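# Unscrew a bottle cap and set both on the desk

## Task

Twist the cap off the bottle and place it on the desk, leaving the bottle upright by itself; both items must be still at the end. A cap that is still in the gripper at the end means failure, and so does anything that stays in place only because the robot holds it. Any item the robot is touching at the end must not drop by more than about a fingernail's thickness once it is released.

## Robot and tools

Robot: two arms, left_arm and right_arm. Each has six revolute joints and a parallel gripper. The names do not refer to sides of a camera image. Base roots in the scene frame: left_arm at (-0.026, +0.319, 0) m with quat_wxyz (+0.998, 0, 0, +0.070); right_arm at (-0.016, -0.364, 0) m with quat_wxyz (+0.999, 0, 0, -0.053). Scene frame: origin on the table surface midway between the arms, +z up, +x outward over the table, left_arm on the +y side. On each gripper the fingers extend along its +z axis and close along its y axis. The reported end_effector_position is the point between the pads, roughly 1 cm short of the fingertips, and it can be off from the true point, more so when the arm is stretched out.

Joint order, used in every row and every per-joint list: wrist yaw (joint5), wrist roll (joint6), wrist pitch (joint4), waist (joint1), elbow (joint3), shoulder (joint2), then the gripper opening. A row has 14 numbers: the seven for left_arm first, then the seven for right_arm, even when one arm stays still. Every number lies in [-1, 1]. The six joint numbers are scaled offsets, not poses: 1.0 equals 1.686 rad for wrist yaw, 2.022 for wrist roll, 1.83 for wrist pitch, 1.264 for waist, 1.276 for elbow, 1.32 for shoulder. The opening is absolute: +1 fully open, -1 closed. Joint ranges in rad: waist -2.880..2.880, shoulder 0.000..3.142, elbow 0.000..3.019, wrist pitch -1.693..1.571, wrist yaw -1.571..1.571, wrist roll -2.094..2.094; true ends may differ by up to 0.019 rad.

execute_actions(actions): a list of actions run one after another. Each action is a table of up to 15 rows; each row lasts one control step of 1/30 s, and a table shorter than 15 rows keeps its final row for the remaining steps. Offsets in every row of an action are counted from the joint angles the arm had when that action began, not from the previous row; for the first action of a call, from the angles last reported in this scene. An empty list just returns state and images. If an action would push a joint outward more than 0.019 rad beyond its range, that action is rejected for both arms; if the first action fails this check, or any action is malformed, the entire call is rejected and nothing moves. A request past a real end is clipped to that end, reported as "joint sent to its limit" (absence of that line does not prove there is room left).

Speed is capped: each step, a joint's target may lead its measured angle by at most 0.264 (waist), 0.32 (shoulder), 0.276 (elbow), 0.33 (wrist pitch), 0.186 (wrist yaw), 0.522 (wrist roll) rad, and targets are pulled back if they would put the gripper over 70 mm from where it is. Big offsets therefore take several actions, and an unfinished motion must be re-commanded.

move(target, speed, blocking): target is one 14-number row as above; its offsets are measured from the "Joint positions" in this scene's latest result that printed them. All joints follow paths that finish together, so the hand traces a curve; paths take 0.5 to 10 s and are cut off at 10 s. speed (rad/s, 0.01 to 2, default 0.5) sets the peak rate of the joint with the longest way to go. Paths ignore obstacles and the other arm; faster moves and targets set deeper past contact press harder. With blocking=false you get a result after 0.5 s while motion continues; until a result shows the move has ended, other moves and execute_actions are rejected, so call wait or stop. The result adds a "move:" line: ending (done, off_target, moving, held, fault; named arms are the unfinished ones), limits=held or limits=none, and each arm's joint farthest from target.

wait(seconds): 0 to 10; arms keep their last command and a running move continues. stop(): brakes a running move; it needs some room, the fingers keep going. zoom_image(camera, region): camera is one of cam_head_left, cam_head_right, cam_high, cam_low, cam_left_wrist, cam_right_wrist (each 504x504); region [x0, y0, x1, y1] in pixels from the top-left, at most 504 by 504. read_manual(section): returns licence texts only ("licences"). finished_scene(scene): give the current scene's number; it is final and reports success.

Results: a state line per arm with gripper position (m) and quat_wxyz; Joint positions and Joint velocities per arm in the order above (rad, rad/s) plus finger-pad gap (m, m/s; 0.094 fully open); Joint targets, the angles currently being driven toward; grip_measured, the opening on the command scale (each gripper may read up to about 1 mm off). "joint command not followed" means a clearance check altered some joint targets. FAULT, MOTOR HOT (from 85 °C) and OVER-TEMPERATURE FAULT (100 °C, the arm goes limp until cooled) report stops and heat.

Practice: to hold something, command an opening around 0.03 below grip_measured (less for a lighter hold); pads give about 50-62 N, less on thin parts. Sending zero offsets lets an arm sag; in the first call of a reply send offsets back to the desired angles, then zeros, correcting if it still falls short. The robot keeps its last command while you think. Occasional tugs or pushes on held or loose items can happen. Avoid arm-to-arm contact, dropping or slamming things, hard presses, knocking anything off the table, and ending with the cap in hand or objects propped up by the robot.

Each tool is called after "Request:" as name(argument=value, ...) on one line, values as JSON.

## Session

Request:
execute_actions(actions=[])

Scene clock: 0.00 s.
left_arm: end_effector_position=(-0.0420, +0.8232, +0.3308) grip_measured=+1.000 end_effector_quat_wxyz=(+0.218, -0.357, +0.890, +0.180) | right_arm: end_effector_position=(+0.3364, -0.3422, +0.3036) grip_measured=+1.000 end_effector_quat_wxyz=(+0.581, +0.411, +0.702, -0.033)
Joint names: [wrist yaw, wrist roll, wrist pitch, waist, elbow, shoulder]
Joint positions: left_arm=[ 0.332  0.872 -1.161  1.576  1.433  1.366  0.094] | right_arm=[ 0.974  1.001 -0.493  0.585  0.673  0.794  0.094]
Joint velocities: left_arm=[-0.037  0.081 -0.022 -0.005 -0.017  0.005  0.   ] | right_arm=[ 0.037 -0.066 -0.002 -0.005  0.007 -0.005  0.   ]
Motor temperatures (°C, as the motors report them): left_arm=[22 23 23 24 23 24] | right_arm=[24 23 23 25 25 23]
Joint targets: left_arm=[0.332 0.872 -1.158 1.576 1.462 1.362] | right_arm=[0.974 1.000 -0.488 0.585 0.705 0.794]

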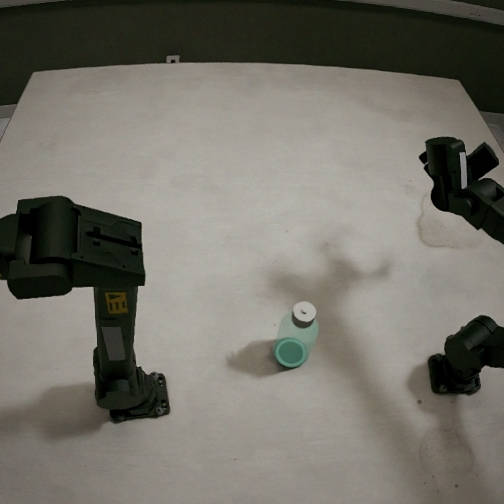

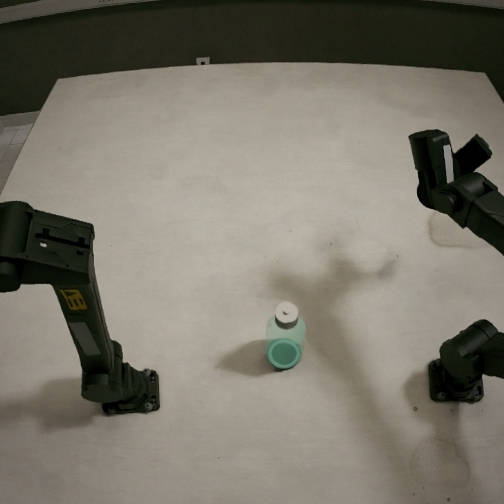

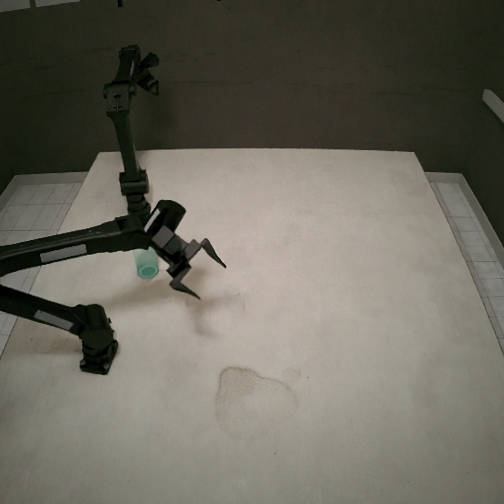

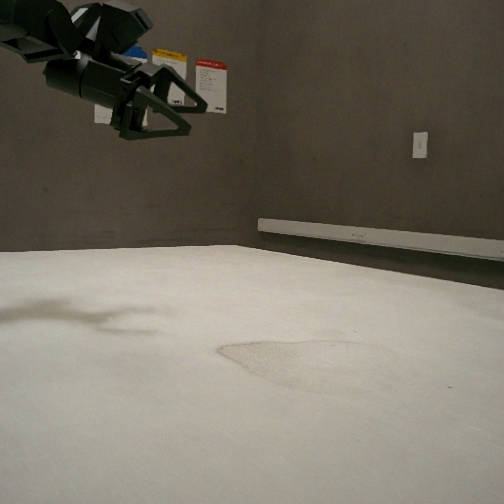

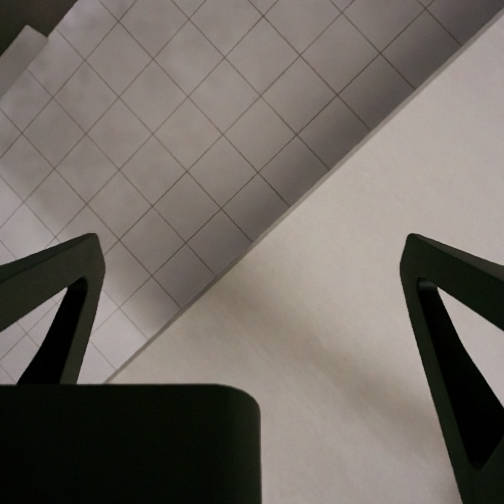

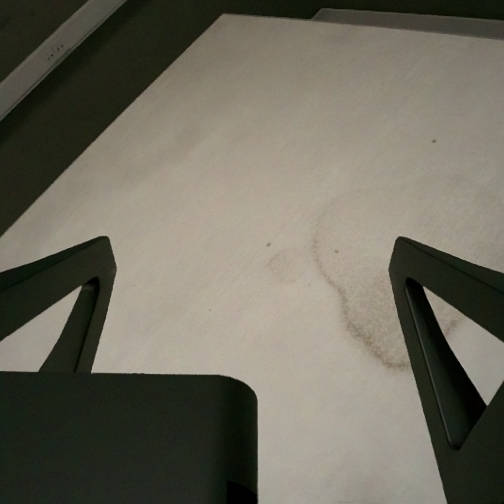

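Request:
move(target=[-0.197,-0.431,1,-1,-0.3,0.2,1,-0.578,-0.495,-0.525,0.7,0.445,0.385,1], speed=1)

Scene clock: 8.80 s.
left_arm: end_effector_position=(+0.5862, +0.6083, +0.3158) grip_measured=+1.000 end_effector_quat_wxyz=(+0.715, -0.144, +0.664, +0.164) | right_arm: end_effector_position=(+0.0593, -0.0088, +0.2235) grip_measured=+1.000 end_effector_quat_wxyz=(+0.004, -0.627, +0.779, +0.003)
Joint names: [wrist yaw, wrist roll, wrist pitch, waist, elbow, shoulder]
Joint positions: left_arm=[0.004 0.012 0.651 0.304 1.052 1.626 0.094] | right_arm=[ 0.     0.008 -1.446  1.469  1.174  1.289  0.094]
Joint velocities: left_arm=[ 0.037 -0.066 -0.007  0.005  0.007  0.005  0.   ] | right_arm=[-0.022 -0.037  0.002  0.005  0.002  0.005  0.   ]
Motor temperatures (°C, as the motors report them): left_arm=[22 23 23 24 25 24] | right_arm=[24 23 23 25 27 23]
Joint targets: left_arm=[0.000 0.000 0.669 0.313 1.051 1.630] | right_arm=[-0.001 -0.001 -1.453 1.470 1.241 1.302]
move: off_target (right_arm); limits=none; left_arm: farthest joint: the wrist pitch, 0.018 radians from its target (1.830 radians at the start); right_arm: farthest joint: the elbow, 0.066 radians from its target (0.568 radians at the start)

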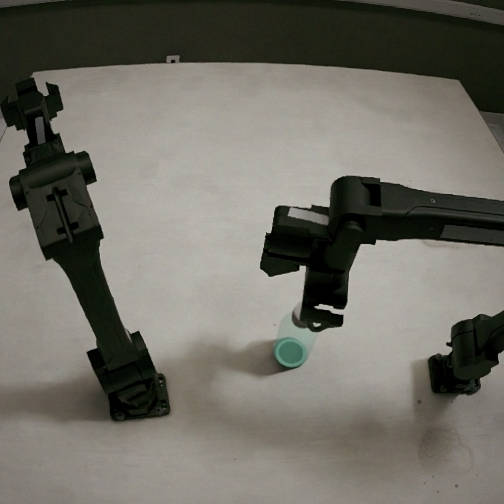

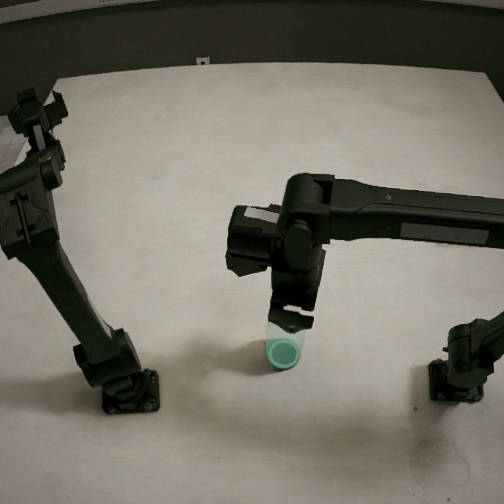

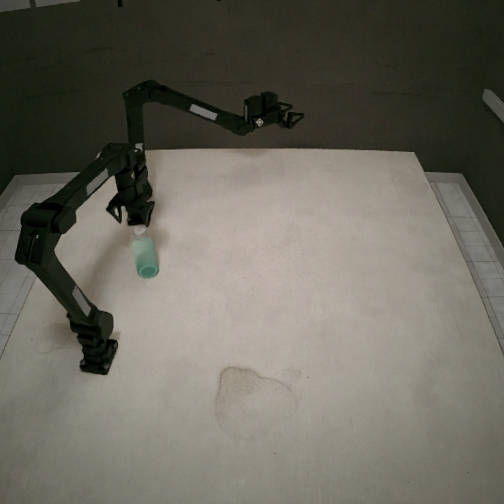

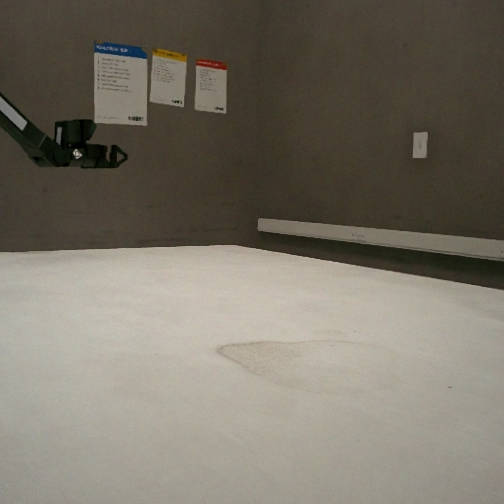

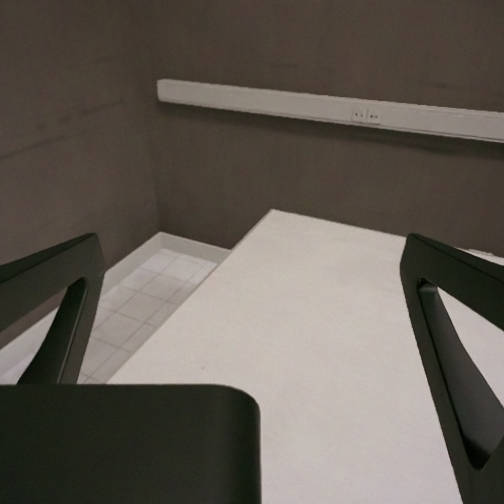

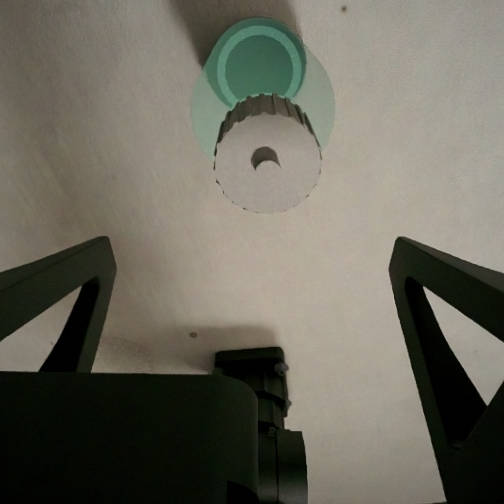

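Request:
move(target=[0,0,0.39,-0.3,-0.27,0.325,1,0,0.78,0.049,-0.02,-0.023,0.057,1], speed=1.2)

Request:
zoom_image(camera="cam_head_right", region=[230,260,350,380])

Scene clock: 14.43 s.
left_arm: end_effector_position=(+0.5622, +0.3573, +0.0608) grip_measured=+1.000 end_effector_quat_wxyz=(+0.706, -0.018, +0.707, +0.026) | right_arm: end_effector_position=(+0.0681, +0.0079, +0.1950) grip_measured=+1.000 end_effector_quat_wxyz=(+0.001, +0.114, +0.994, +0.005)
Joint names: [wrist yaw, wrist roll, wrist pitch, waist, elbow, shoulder]
Joint positions: left_arm=[ 0.004  0.011  1.346 -0.073  0.708  2.056  0.094] | right_arm=[ 0.     1.577 -1.365  1.455  1.153  1.349  0.094]
Joint velocities: left_arm=[-0.022 -0.081  0.002 -0.005  0.007  0.005  0.   ] | right_arm=[-0.037  0.007 -0.012  0.024 -0.017  0.005  0.   ]
Motor temperatures (°C, as the motors report them): left_arm=[22 23 23 24 25 25] | right_arm=[24 23 23 25 28 23]
Joint targets: left_arm=[0.004 0.012 1.365 -0.075 0.707 2.055] | right_arm=[0.000 1.585 -1.356 1.443 1.145 1.365]
move: done; limits=none; left_arm: farthest joint: the wrist pitch, 0.018 radians from its target (0.714 radians at the start); right_arm: farthest joint: the shoulder, 0.016 radians from its target (0.075 radians at the start)

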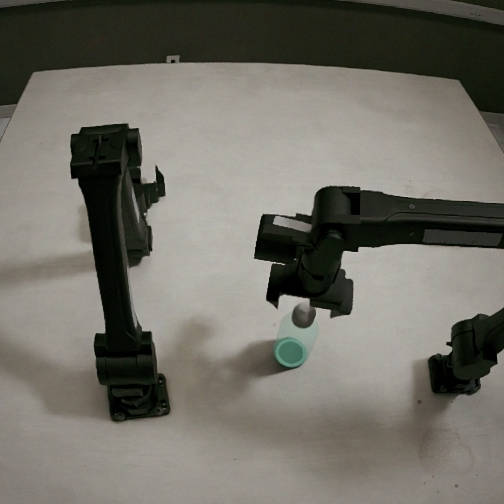

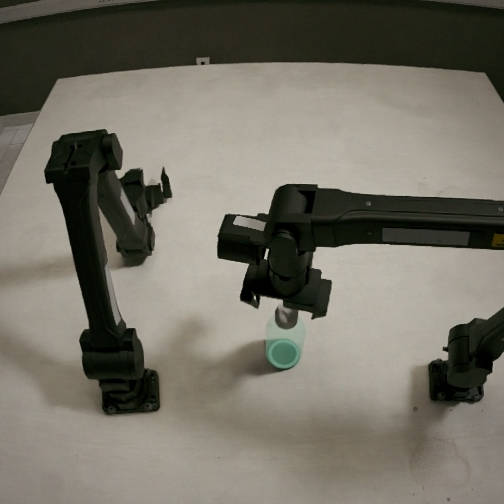

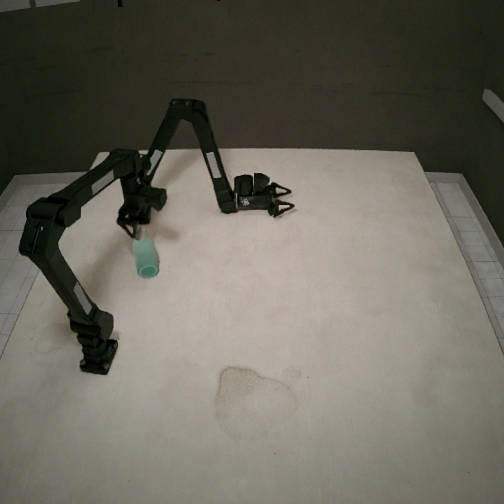

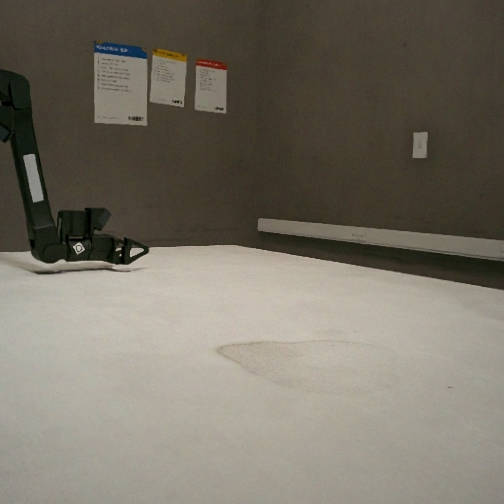

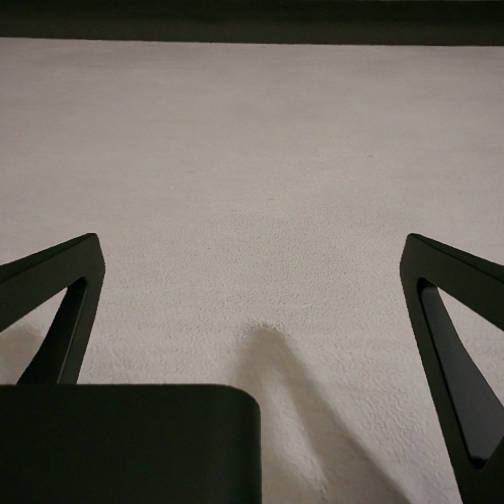

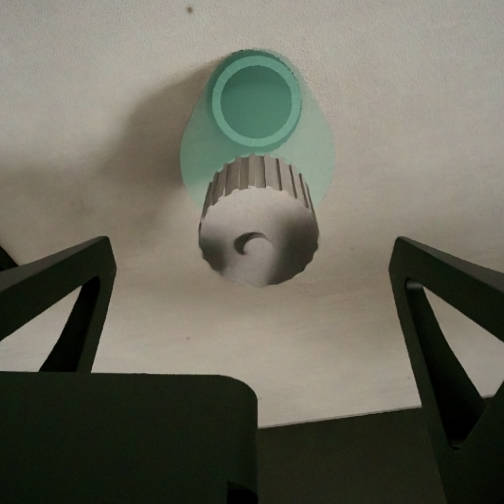

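Region (230, 260, 350, 380) of cam_head_right's 504x504 image, scaled by 4.200, with more detail than that image has.

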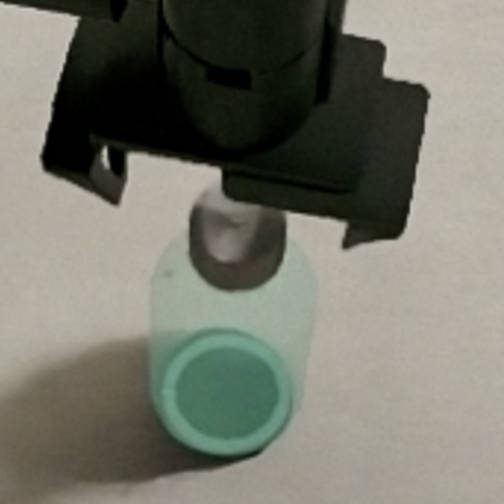

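Request:
move(target=[0,0,0,0,0.015,0,1,0,0,0.04,0,-0.052,0,0.3], speed=0.2)

Request:
move(target=[0,0,0,0,0.015,0,1,0,0,0,0,0.03,0,-0.22])

Request:
move(target=[0,0,0,0,0.015,0,1,0,0,0,0,0.04,-0.05,-0.22], speed=0.1)

Scene clock: 18.80 s.
left_arm: end_effector_position=(+0.5622, +0.3573, +0.0608) grip_measured=+1.000 end_effector_quat_wxyz=(+0.706, -0.018, +0.707, +0.026) | right_arm: end_effector_position=(+0.0672, +0.0040, +0.1729) grip_measured=+0.303 end_effector_quat_wxyz=(+0.001, +0.114, +0.993, +0.007)
Joint names: [wrist yaw, wrist roll, wrist pitch, waist, elbow, shoulder]
Joint positions: left_arm=[ 0.004  0.011  1.346 -0.073  0.708  2.056  0.094] | right_arm=[ 0.     1.577 -1.301  1.455  1.094  1.349  0.061]
Joint velocities: left_arm=[-0.051  0.022 -0.007  0.005  0.002  0.005  0.   ] | right_arm=[-0.007  0.022  0.002  0.005 -0.002 -0.005 -0.   ]
Motor temperatures (°C, as the motors report them): left_arm=[22 23 23 24 25 25] | right_arm=[24 23 23 25 28 23]
Joint targets: left_arm=[0.004 0.011 1.346 -0.073 0.727 2.056] | right_arm=[0.000 1.577 -1.292 1.455 1.087 1.349]
move: done; limits=none; left_arm: farthest joint: the elbow, 0.019 radians from its target (0.019 radians at the start); right_arm: farthest joint: the wrist pitch, 0.009 radians from its target (0.074 radians at the start)

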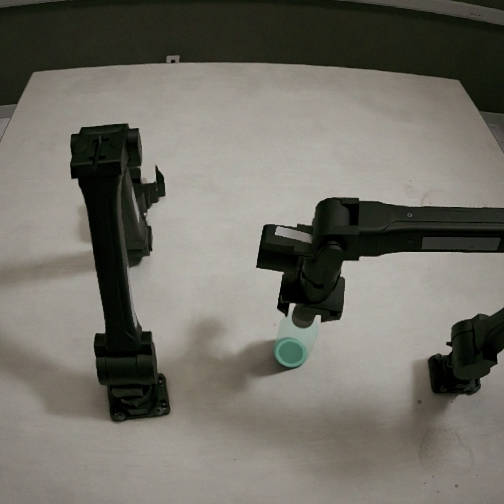

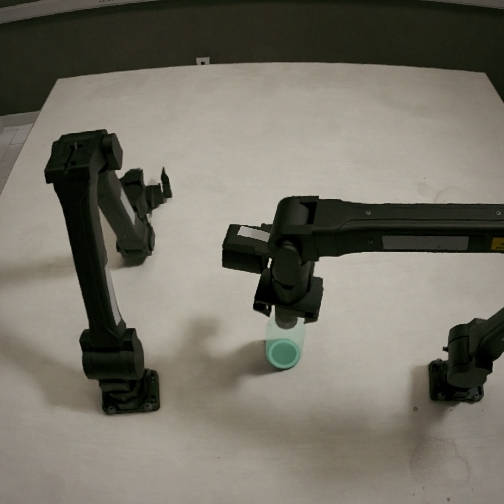

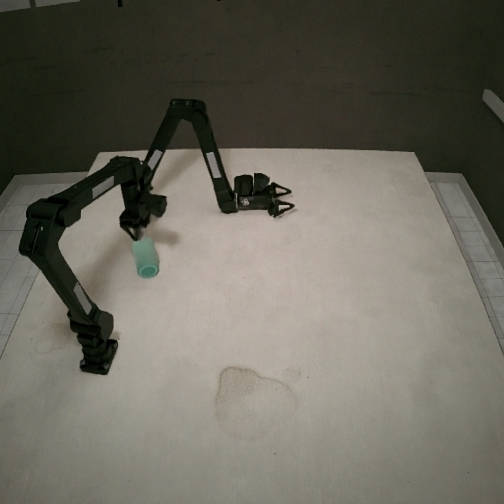

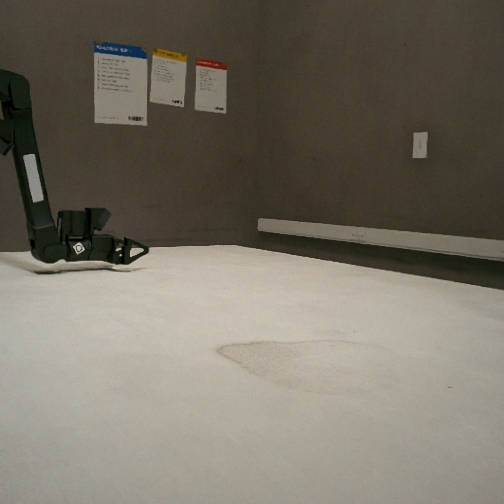

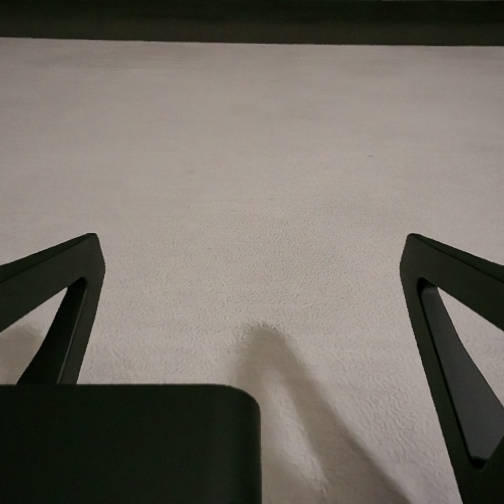

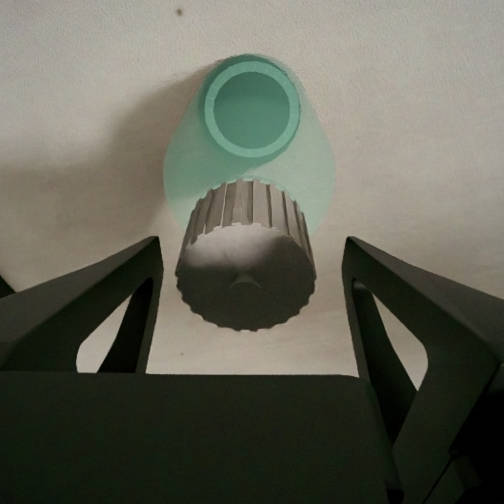

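Scene clock: 19.50 s.
left_arm: end_effector_position=(+0.5622, +0.3573, +0.0608) grip_measured=+1.000 end_effector_quat_wxyz=(+0.706, -0.018, +0.707, +0.026) | right_arm: end_effector_position=(+0.0672, +0.0040, +0.1729) grip_measured=-0.144 end_effector_quat_wxyz=(+0.001, +0.114, +0.993, +0.007)
Joint names: [wrist yaw, wrist roll, wrist pitch, waist, elbow, shoulder]
Joint positions: left_arm=[ 0.004  0.011  1.346 -0.073  0.708  2.056  0.094] | right_arm=[ 0.     1.577 -1.301  1.455  1.094  1.349  0.04 ]
Joint velocities: left_arm=[-0.007 -0.051  0.002 -0.005 -0.022  0.015  0.   ] | right_arm=[ 0.022 -0.037  0.002 -0.015  0.007  0.005 -0.001]
Motor temperatures (°C, as the motors report them): left_arm=[22 23 23 24 25 25] | right_arm=[24 23 23 25 28 23]
Joint targets: left_arm=[0.004 0.011 1.346 -0.073 0.727 2.056] | right_arm=[0.000 1.577 -1.301 1.455 1.132 1.349]
move: off_target (right_arm); limits=none; left_arm: farthest joint: the elbow, 0.019 radians from its target (0.019 radians at the start); right_arm: farthest joint: the elbow, 0.038 radians from its target (0.038 radians at the start)

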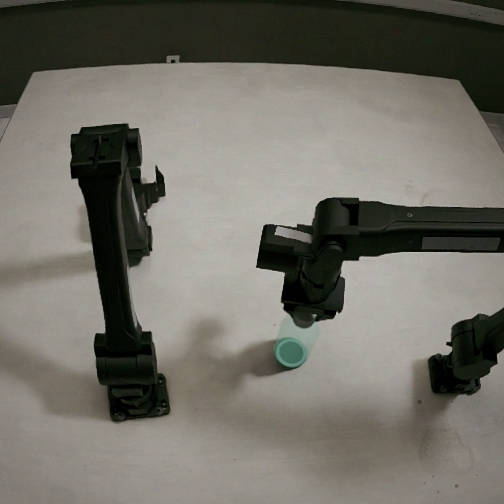

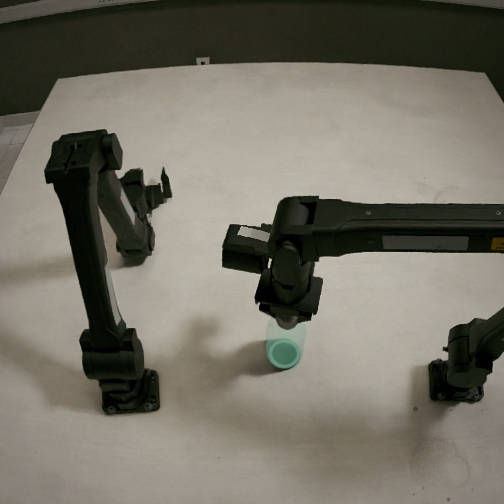

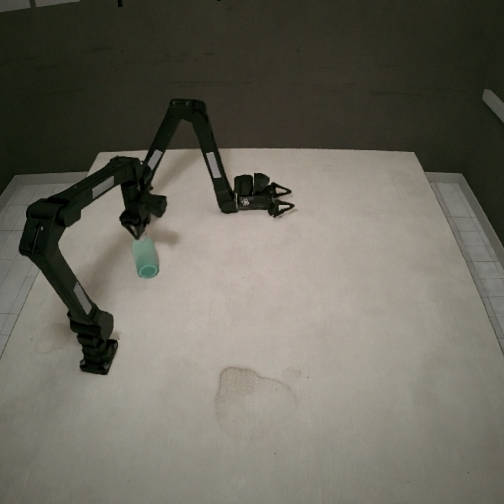

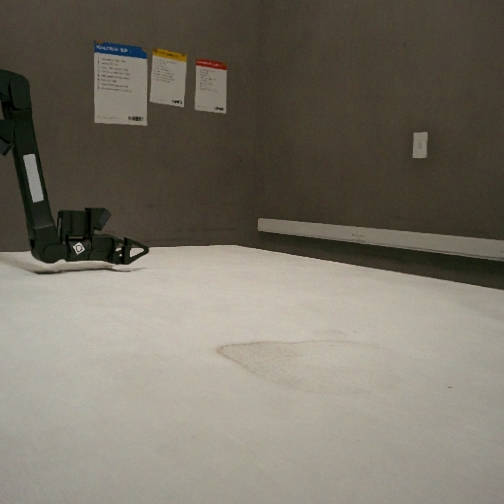

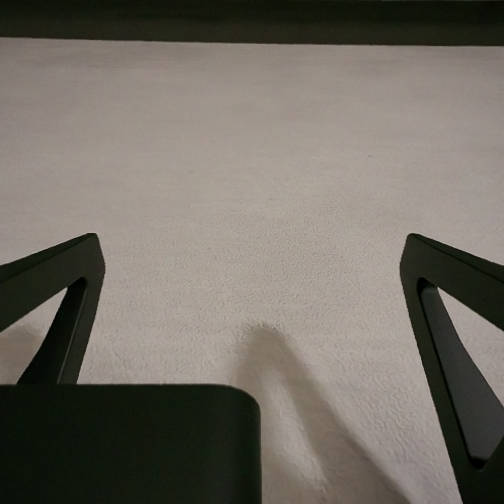

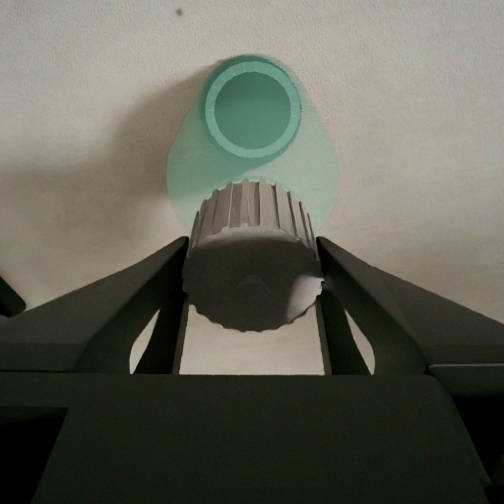

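Scene clock: 20.50 s.
left_arm: end_effector_position=(+0.5622, +0.3573, +0.0608) grip_measured=+1.000 end_effector_quat_wxyz=(+0.706, -0.018, +0.707, +0.026) | right_arm: end_effector_position=(+0.0667, +0.0018, +0.1890) grip_measured=-0.144 end_effector_quat_wxyz=(+0.003, +0.114, +0.993, +0.030)
Joint names: [wrist yaw, wrist roll, wrist pitch, waist, elbow, shoulder]
Joint positions: left_arm=[ 0.004  0.011  1.346 -0.073  0.708  2.056  0.094] | right_arm=[ 0.     1.577 -1.301  1.455  1.094  1.303  0.04 ]
Joint velocities: left_arm=[ 0.022 -0.022 -0.022 -0.005 -0.002  0.005  0.   ] | right_arm=[-0.007 -0.007 -0.017 -0.005 -0.007 -0.015  0.001]
Motor temperatures (°C, as the motors report them): left_arm=[22 23 23 24 25 25] | right_arm=[24 23 23 25 28 23]
Joint targets: left_arm=[0.004 0.011 1.346 -0.073 0.727 2.056] | right_arm=[0.000 1.577 -1.301 1.455 1.145 1.282]
move: off_target (right_arm); limits=none; left_arm: farthest joint: the elbow, 0.019 radians from its target (0.019 radians at the start); right_arm: farthest joint: the elbow, 0.051 radians from its target (0.051 radians at the start)

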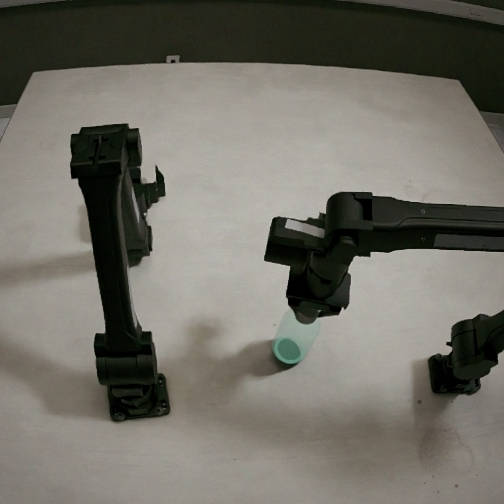

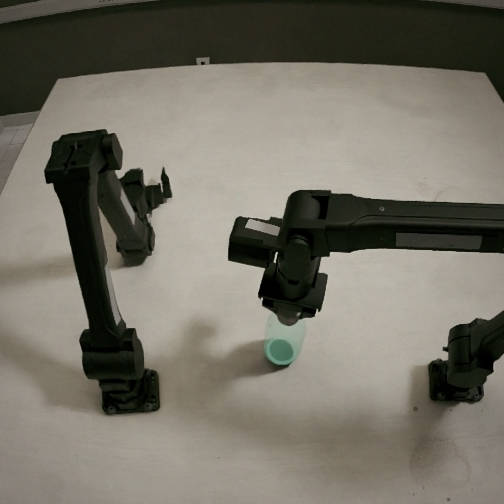

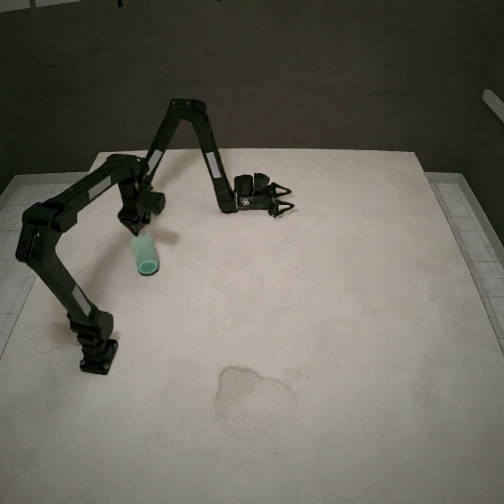

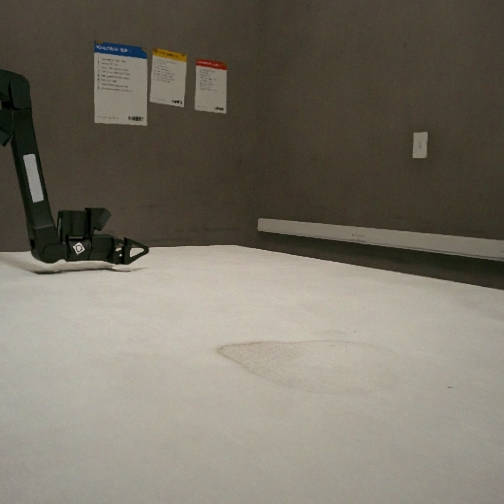

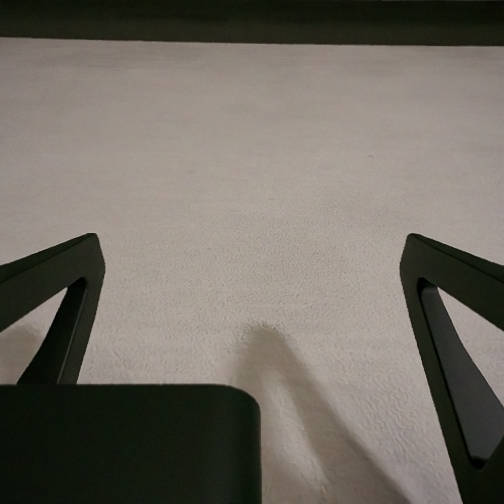

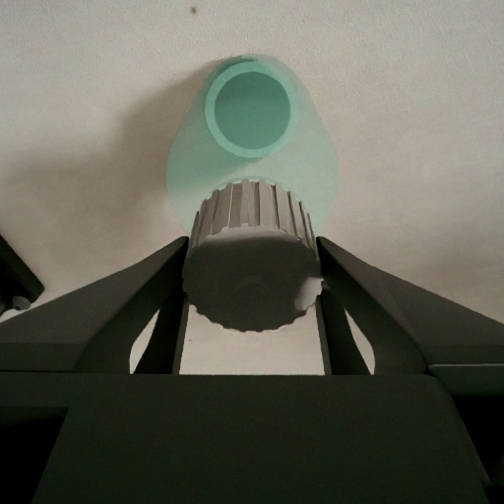

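Request:
move(target=[0,0,0,-0.3,0.015,0,1,0,0,0,-0.875,0.04,-0.01,-0.19], speed=0.6)

Request:
move(target=[0,0,0,-0.552,0.015,0,1,0,0,0,0,0.04,0.044,-0.19], speed=0.6)

Scene clock: 26.53 s.
left_arm: end_effector_position=(+0.5350, +0.1387, +0.0608) grip_measured=+1.000 end_effector_quat_wxyz=(+0.699, +0.115, +0.698, -0.106) | right_arm: end_effector_position=(+0.3480, -0.2766, +0.1837) grip_measured=-0.144 end_effector_quat_wxyz=(+0.015, +0.620, +0.784, +0.018)
Joint names: [wrist yaw, wrist roll, wrist pitch, waist, elbow, shoulder]
Joint positions: left_arm=[ 0.004  0.011  1.346 -0.449  0.708  2.056  0.094] | right_arm=[ 0.001  1.577 -1.301  0.345  1.09   1.314  0.04 ]
Joint velocities: left_arm=[ 0.051  0.051  0.012 -0.015 -0.007 -0.005  0.   ] | right_arm=[ 0.11   0.037 -0.002 -0.015  0.012 -0.015 -0.   ]
Motor temperatures (°C, as the motors report them): left_arm=[22 23 23 24 25 25] | right_arm=[24 23 23 25 29 23]
Joint targets: left_arm=[0.004 0.011 1.346 -0.452 0.727 2.056] | right_arm=[0.000 1.577 -1.301 0.349 1.145 1.290]
move: off_target (right_arm); limits=none; left_arm: farthest joint: the elbow, 0.019 radians from its target (0.019 radians at the start); right_arm: farthest joint: the elbow, 0.055 radians from its target (0.051 radians at the start)

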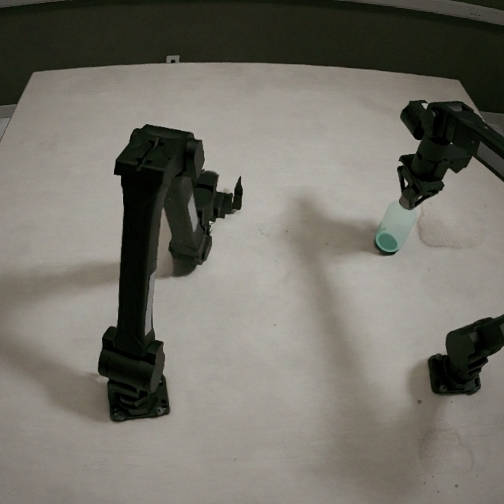

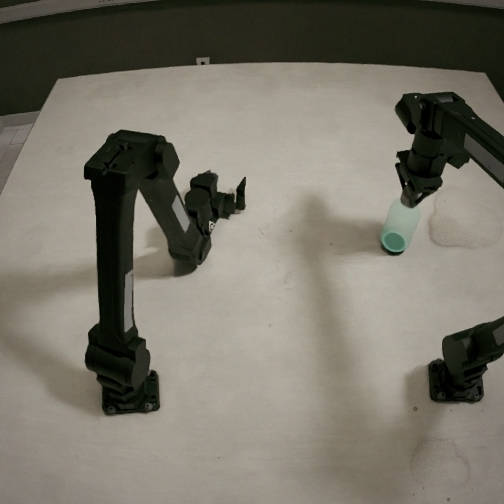

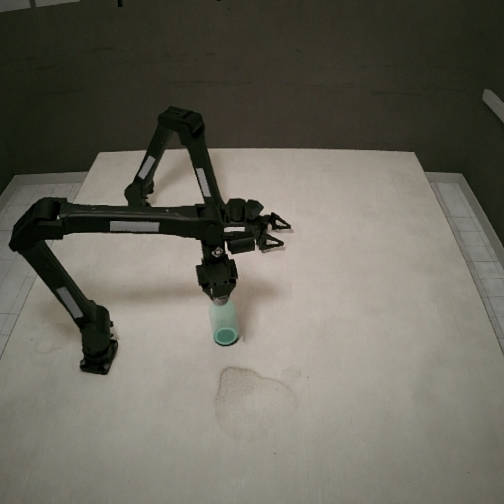

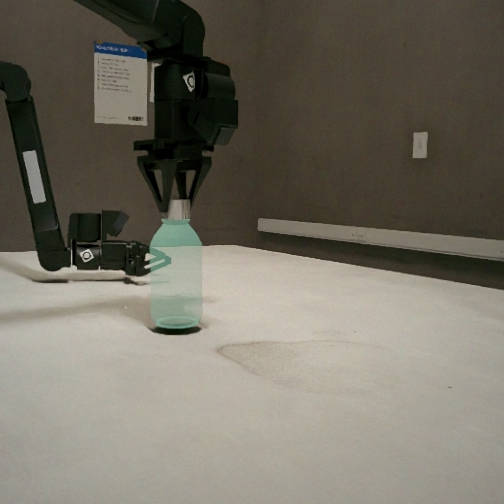

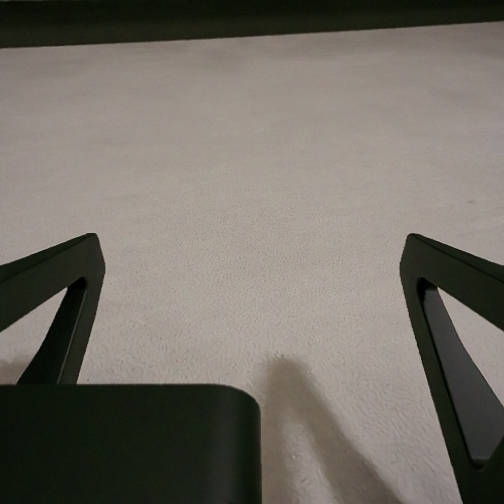

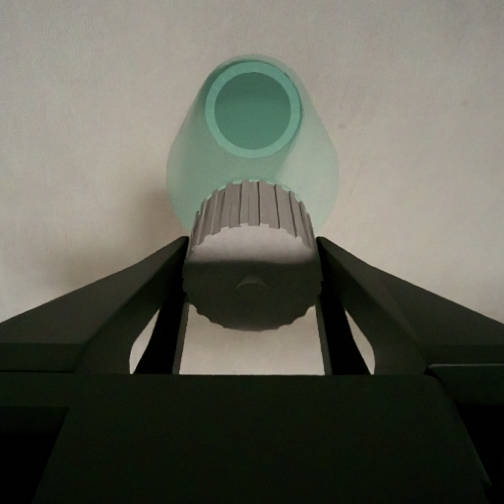

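Scene clock: 28.20 s.
left_arm: end_effector_position=(+0.2833, -0.1822, +0.0608) grip_measured=+1.000 end_effector_quat_wxyz=(+0.618, +0.349, +0.615, -0.342) | right_arm: end_effector_position=(+0.3495, -0.2762, +0.1723) grip_measured=-0.144 end_effector_quat_wxyz=(+0.005, +0.621, +0.784, +0.005)
Joint names: [wrist yaw, wrist roll, wrist pitch, waist, elbow, shoulder]
Joint positions: left_arm=[ 0.004  0.011  1.346 -1.156  0.708  2.056  0.094] | right_arm=[ 0.001  1.577 -1.301  0.345  1.09   1.346  0.04 ]
Joint velocities: left_arm=[-0.037  0.007 -0.032  0.005 -0.002  0.005  0.   ] | right_arm=[ 0.037 -0.007 -0.007  0.015 -0.012 -0.005  0.   ]
Motor temperatures (°C, as the motors report them): left_arm=[22 23 23 24 24 25] | right_arm=[24 23 23 25 29 23]
Joint targets: left_arm=[0.004 0.011 1.346 -1.146 0.727 2.056] | right_arm=[0.001 1.577 -1.301 0.345 1.141 1.372]
move: off_target (right_arm); limits=none; left_arm: farthest joint: the elbow, 0.019 radians from its target (0.019 radians at the start); right_arm: farthest joint: the elbow, 0.051 radians from its target (0.051 radians at the start)

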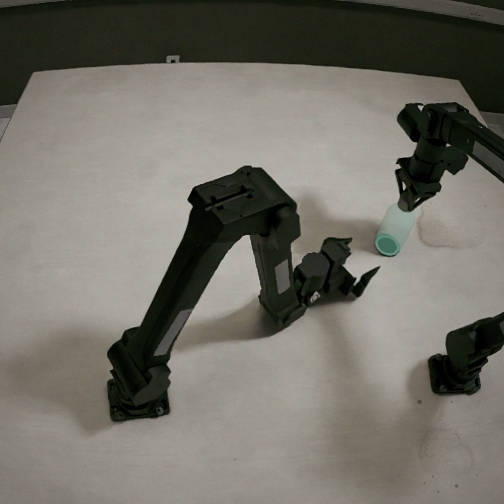

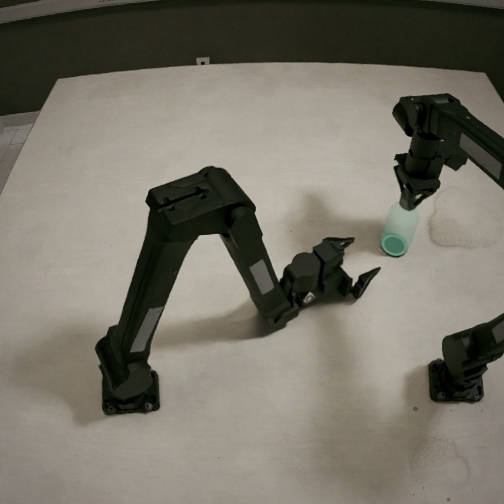

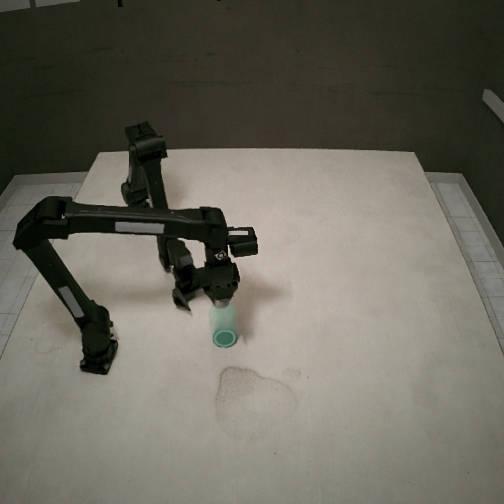

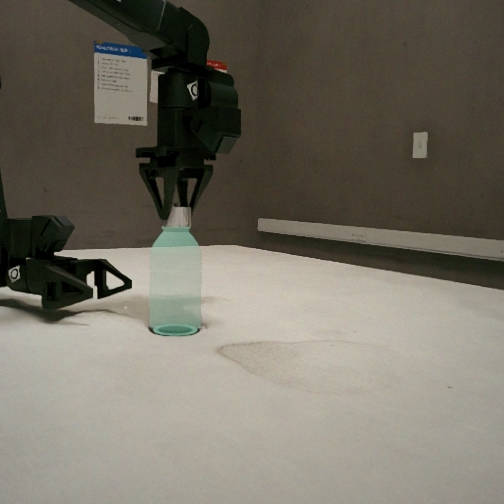

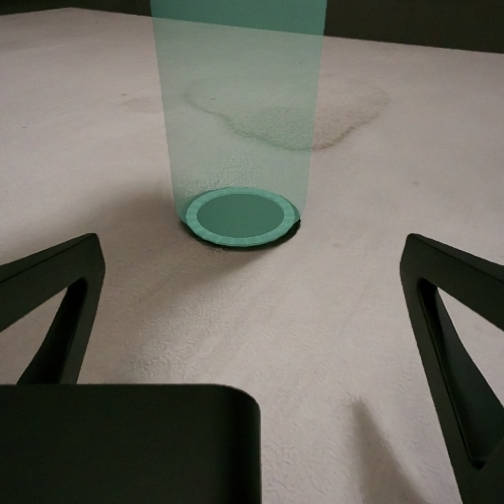

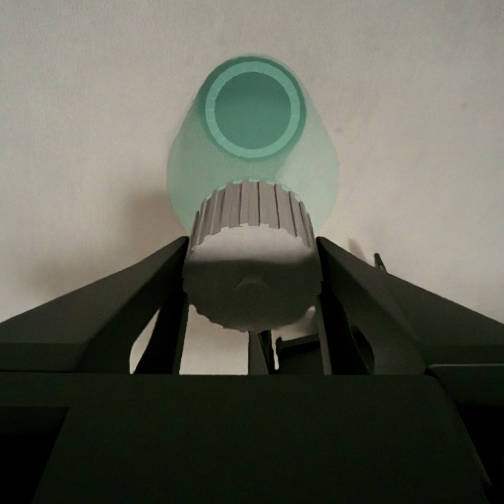

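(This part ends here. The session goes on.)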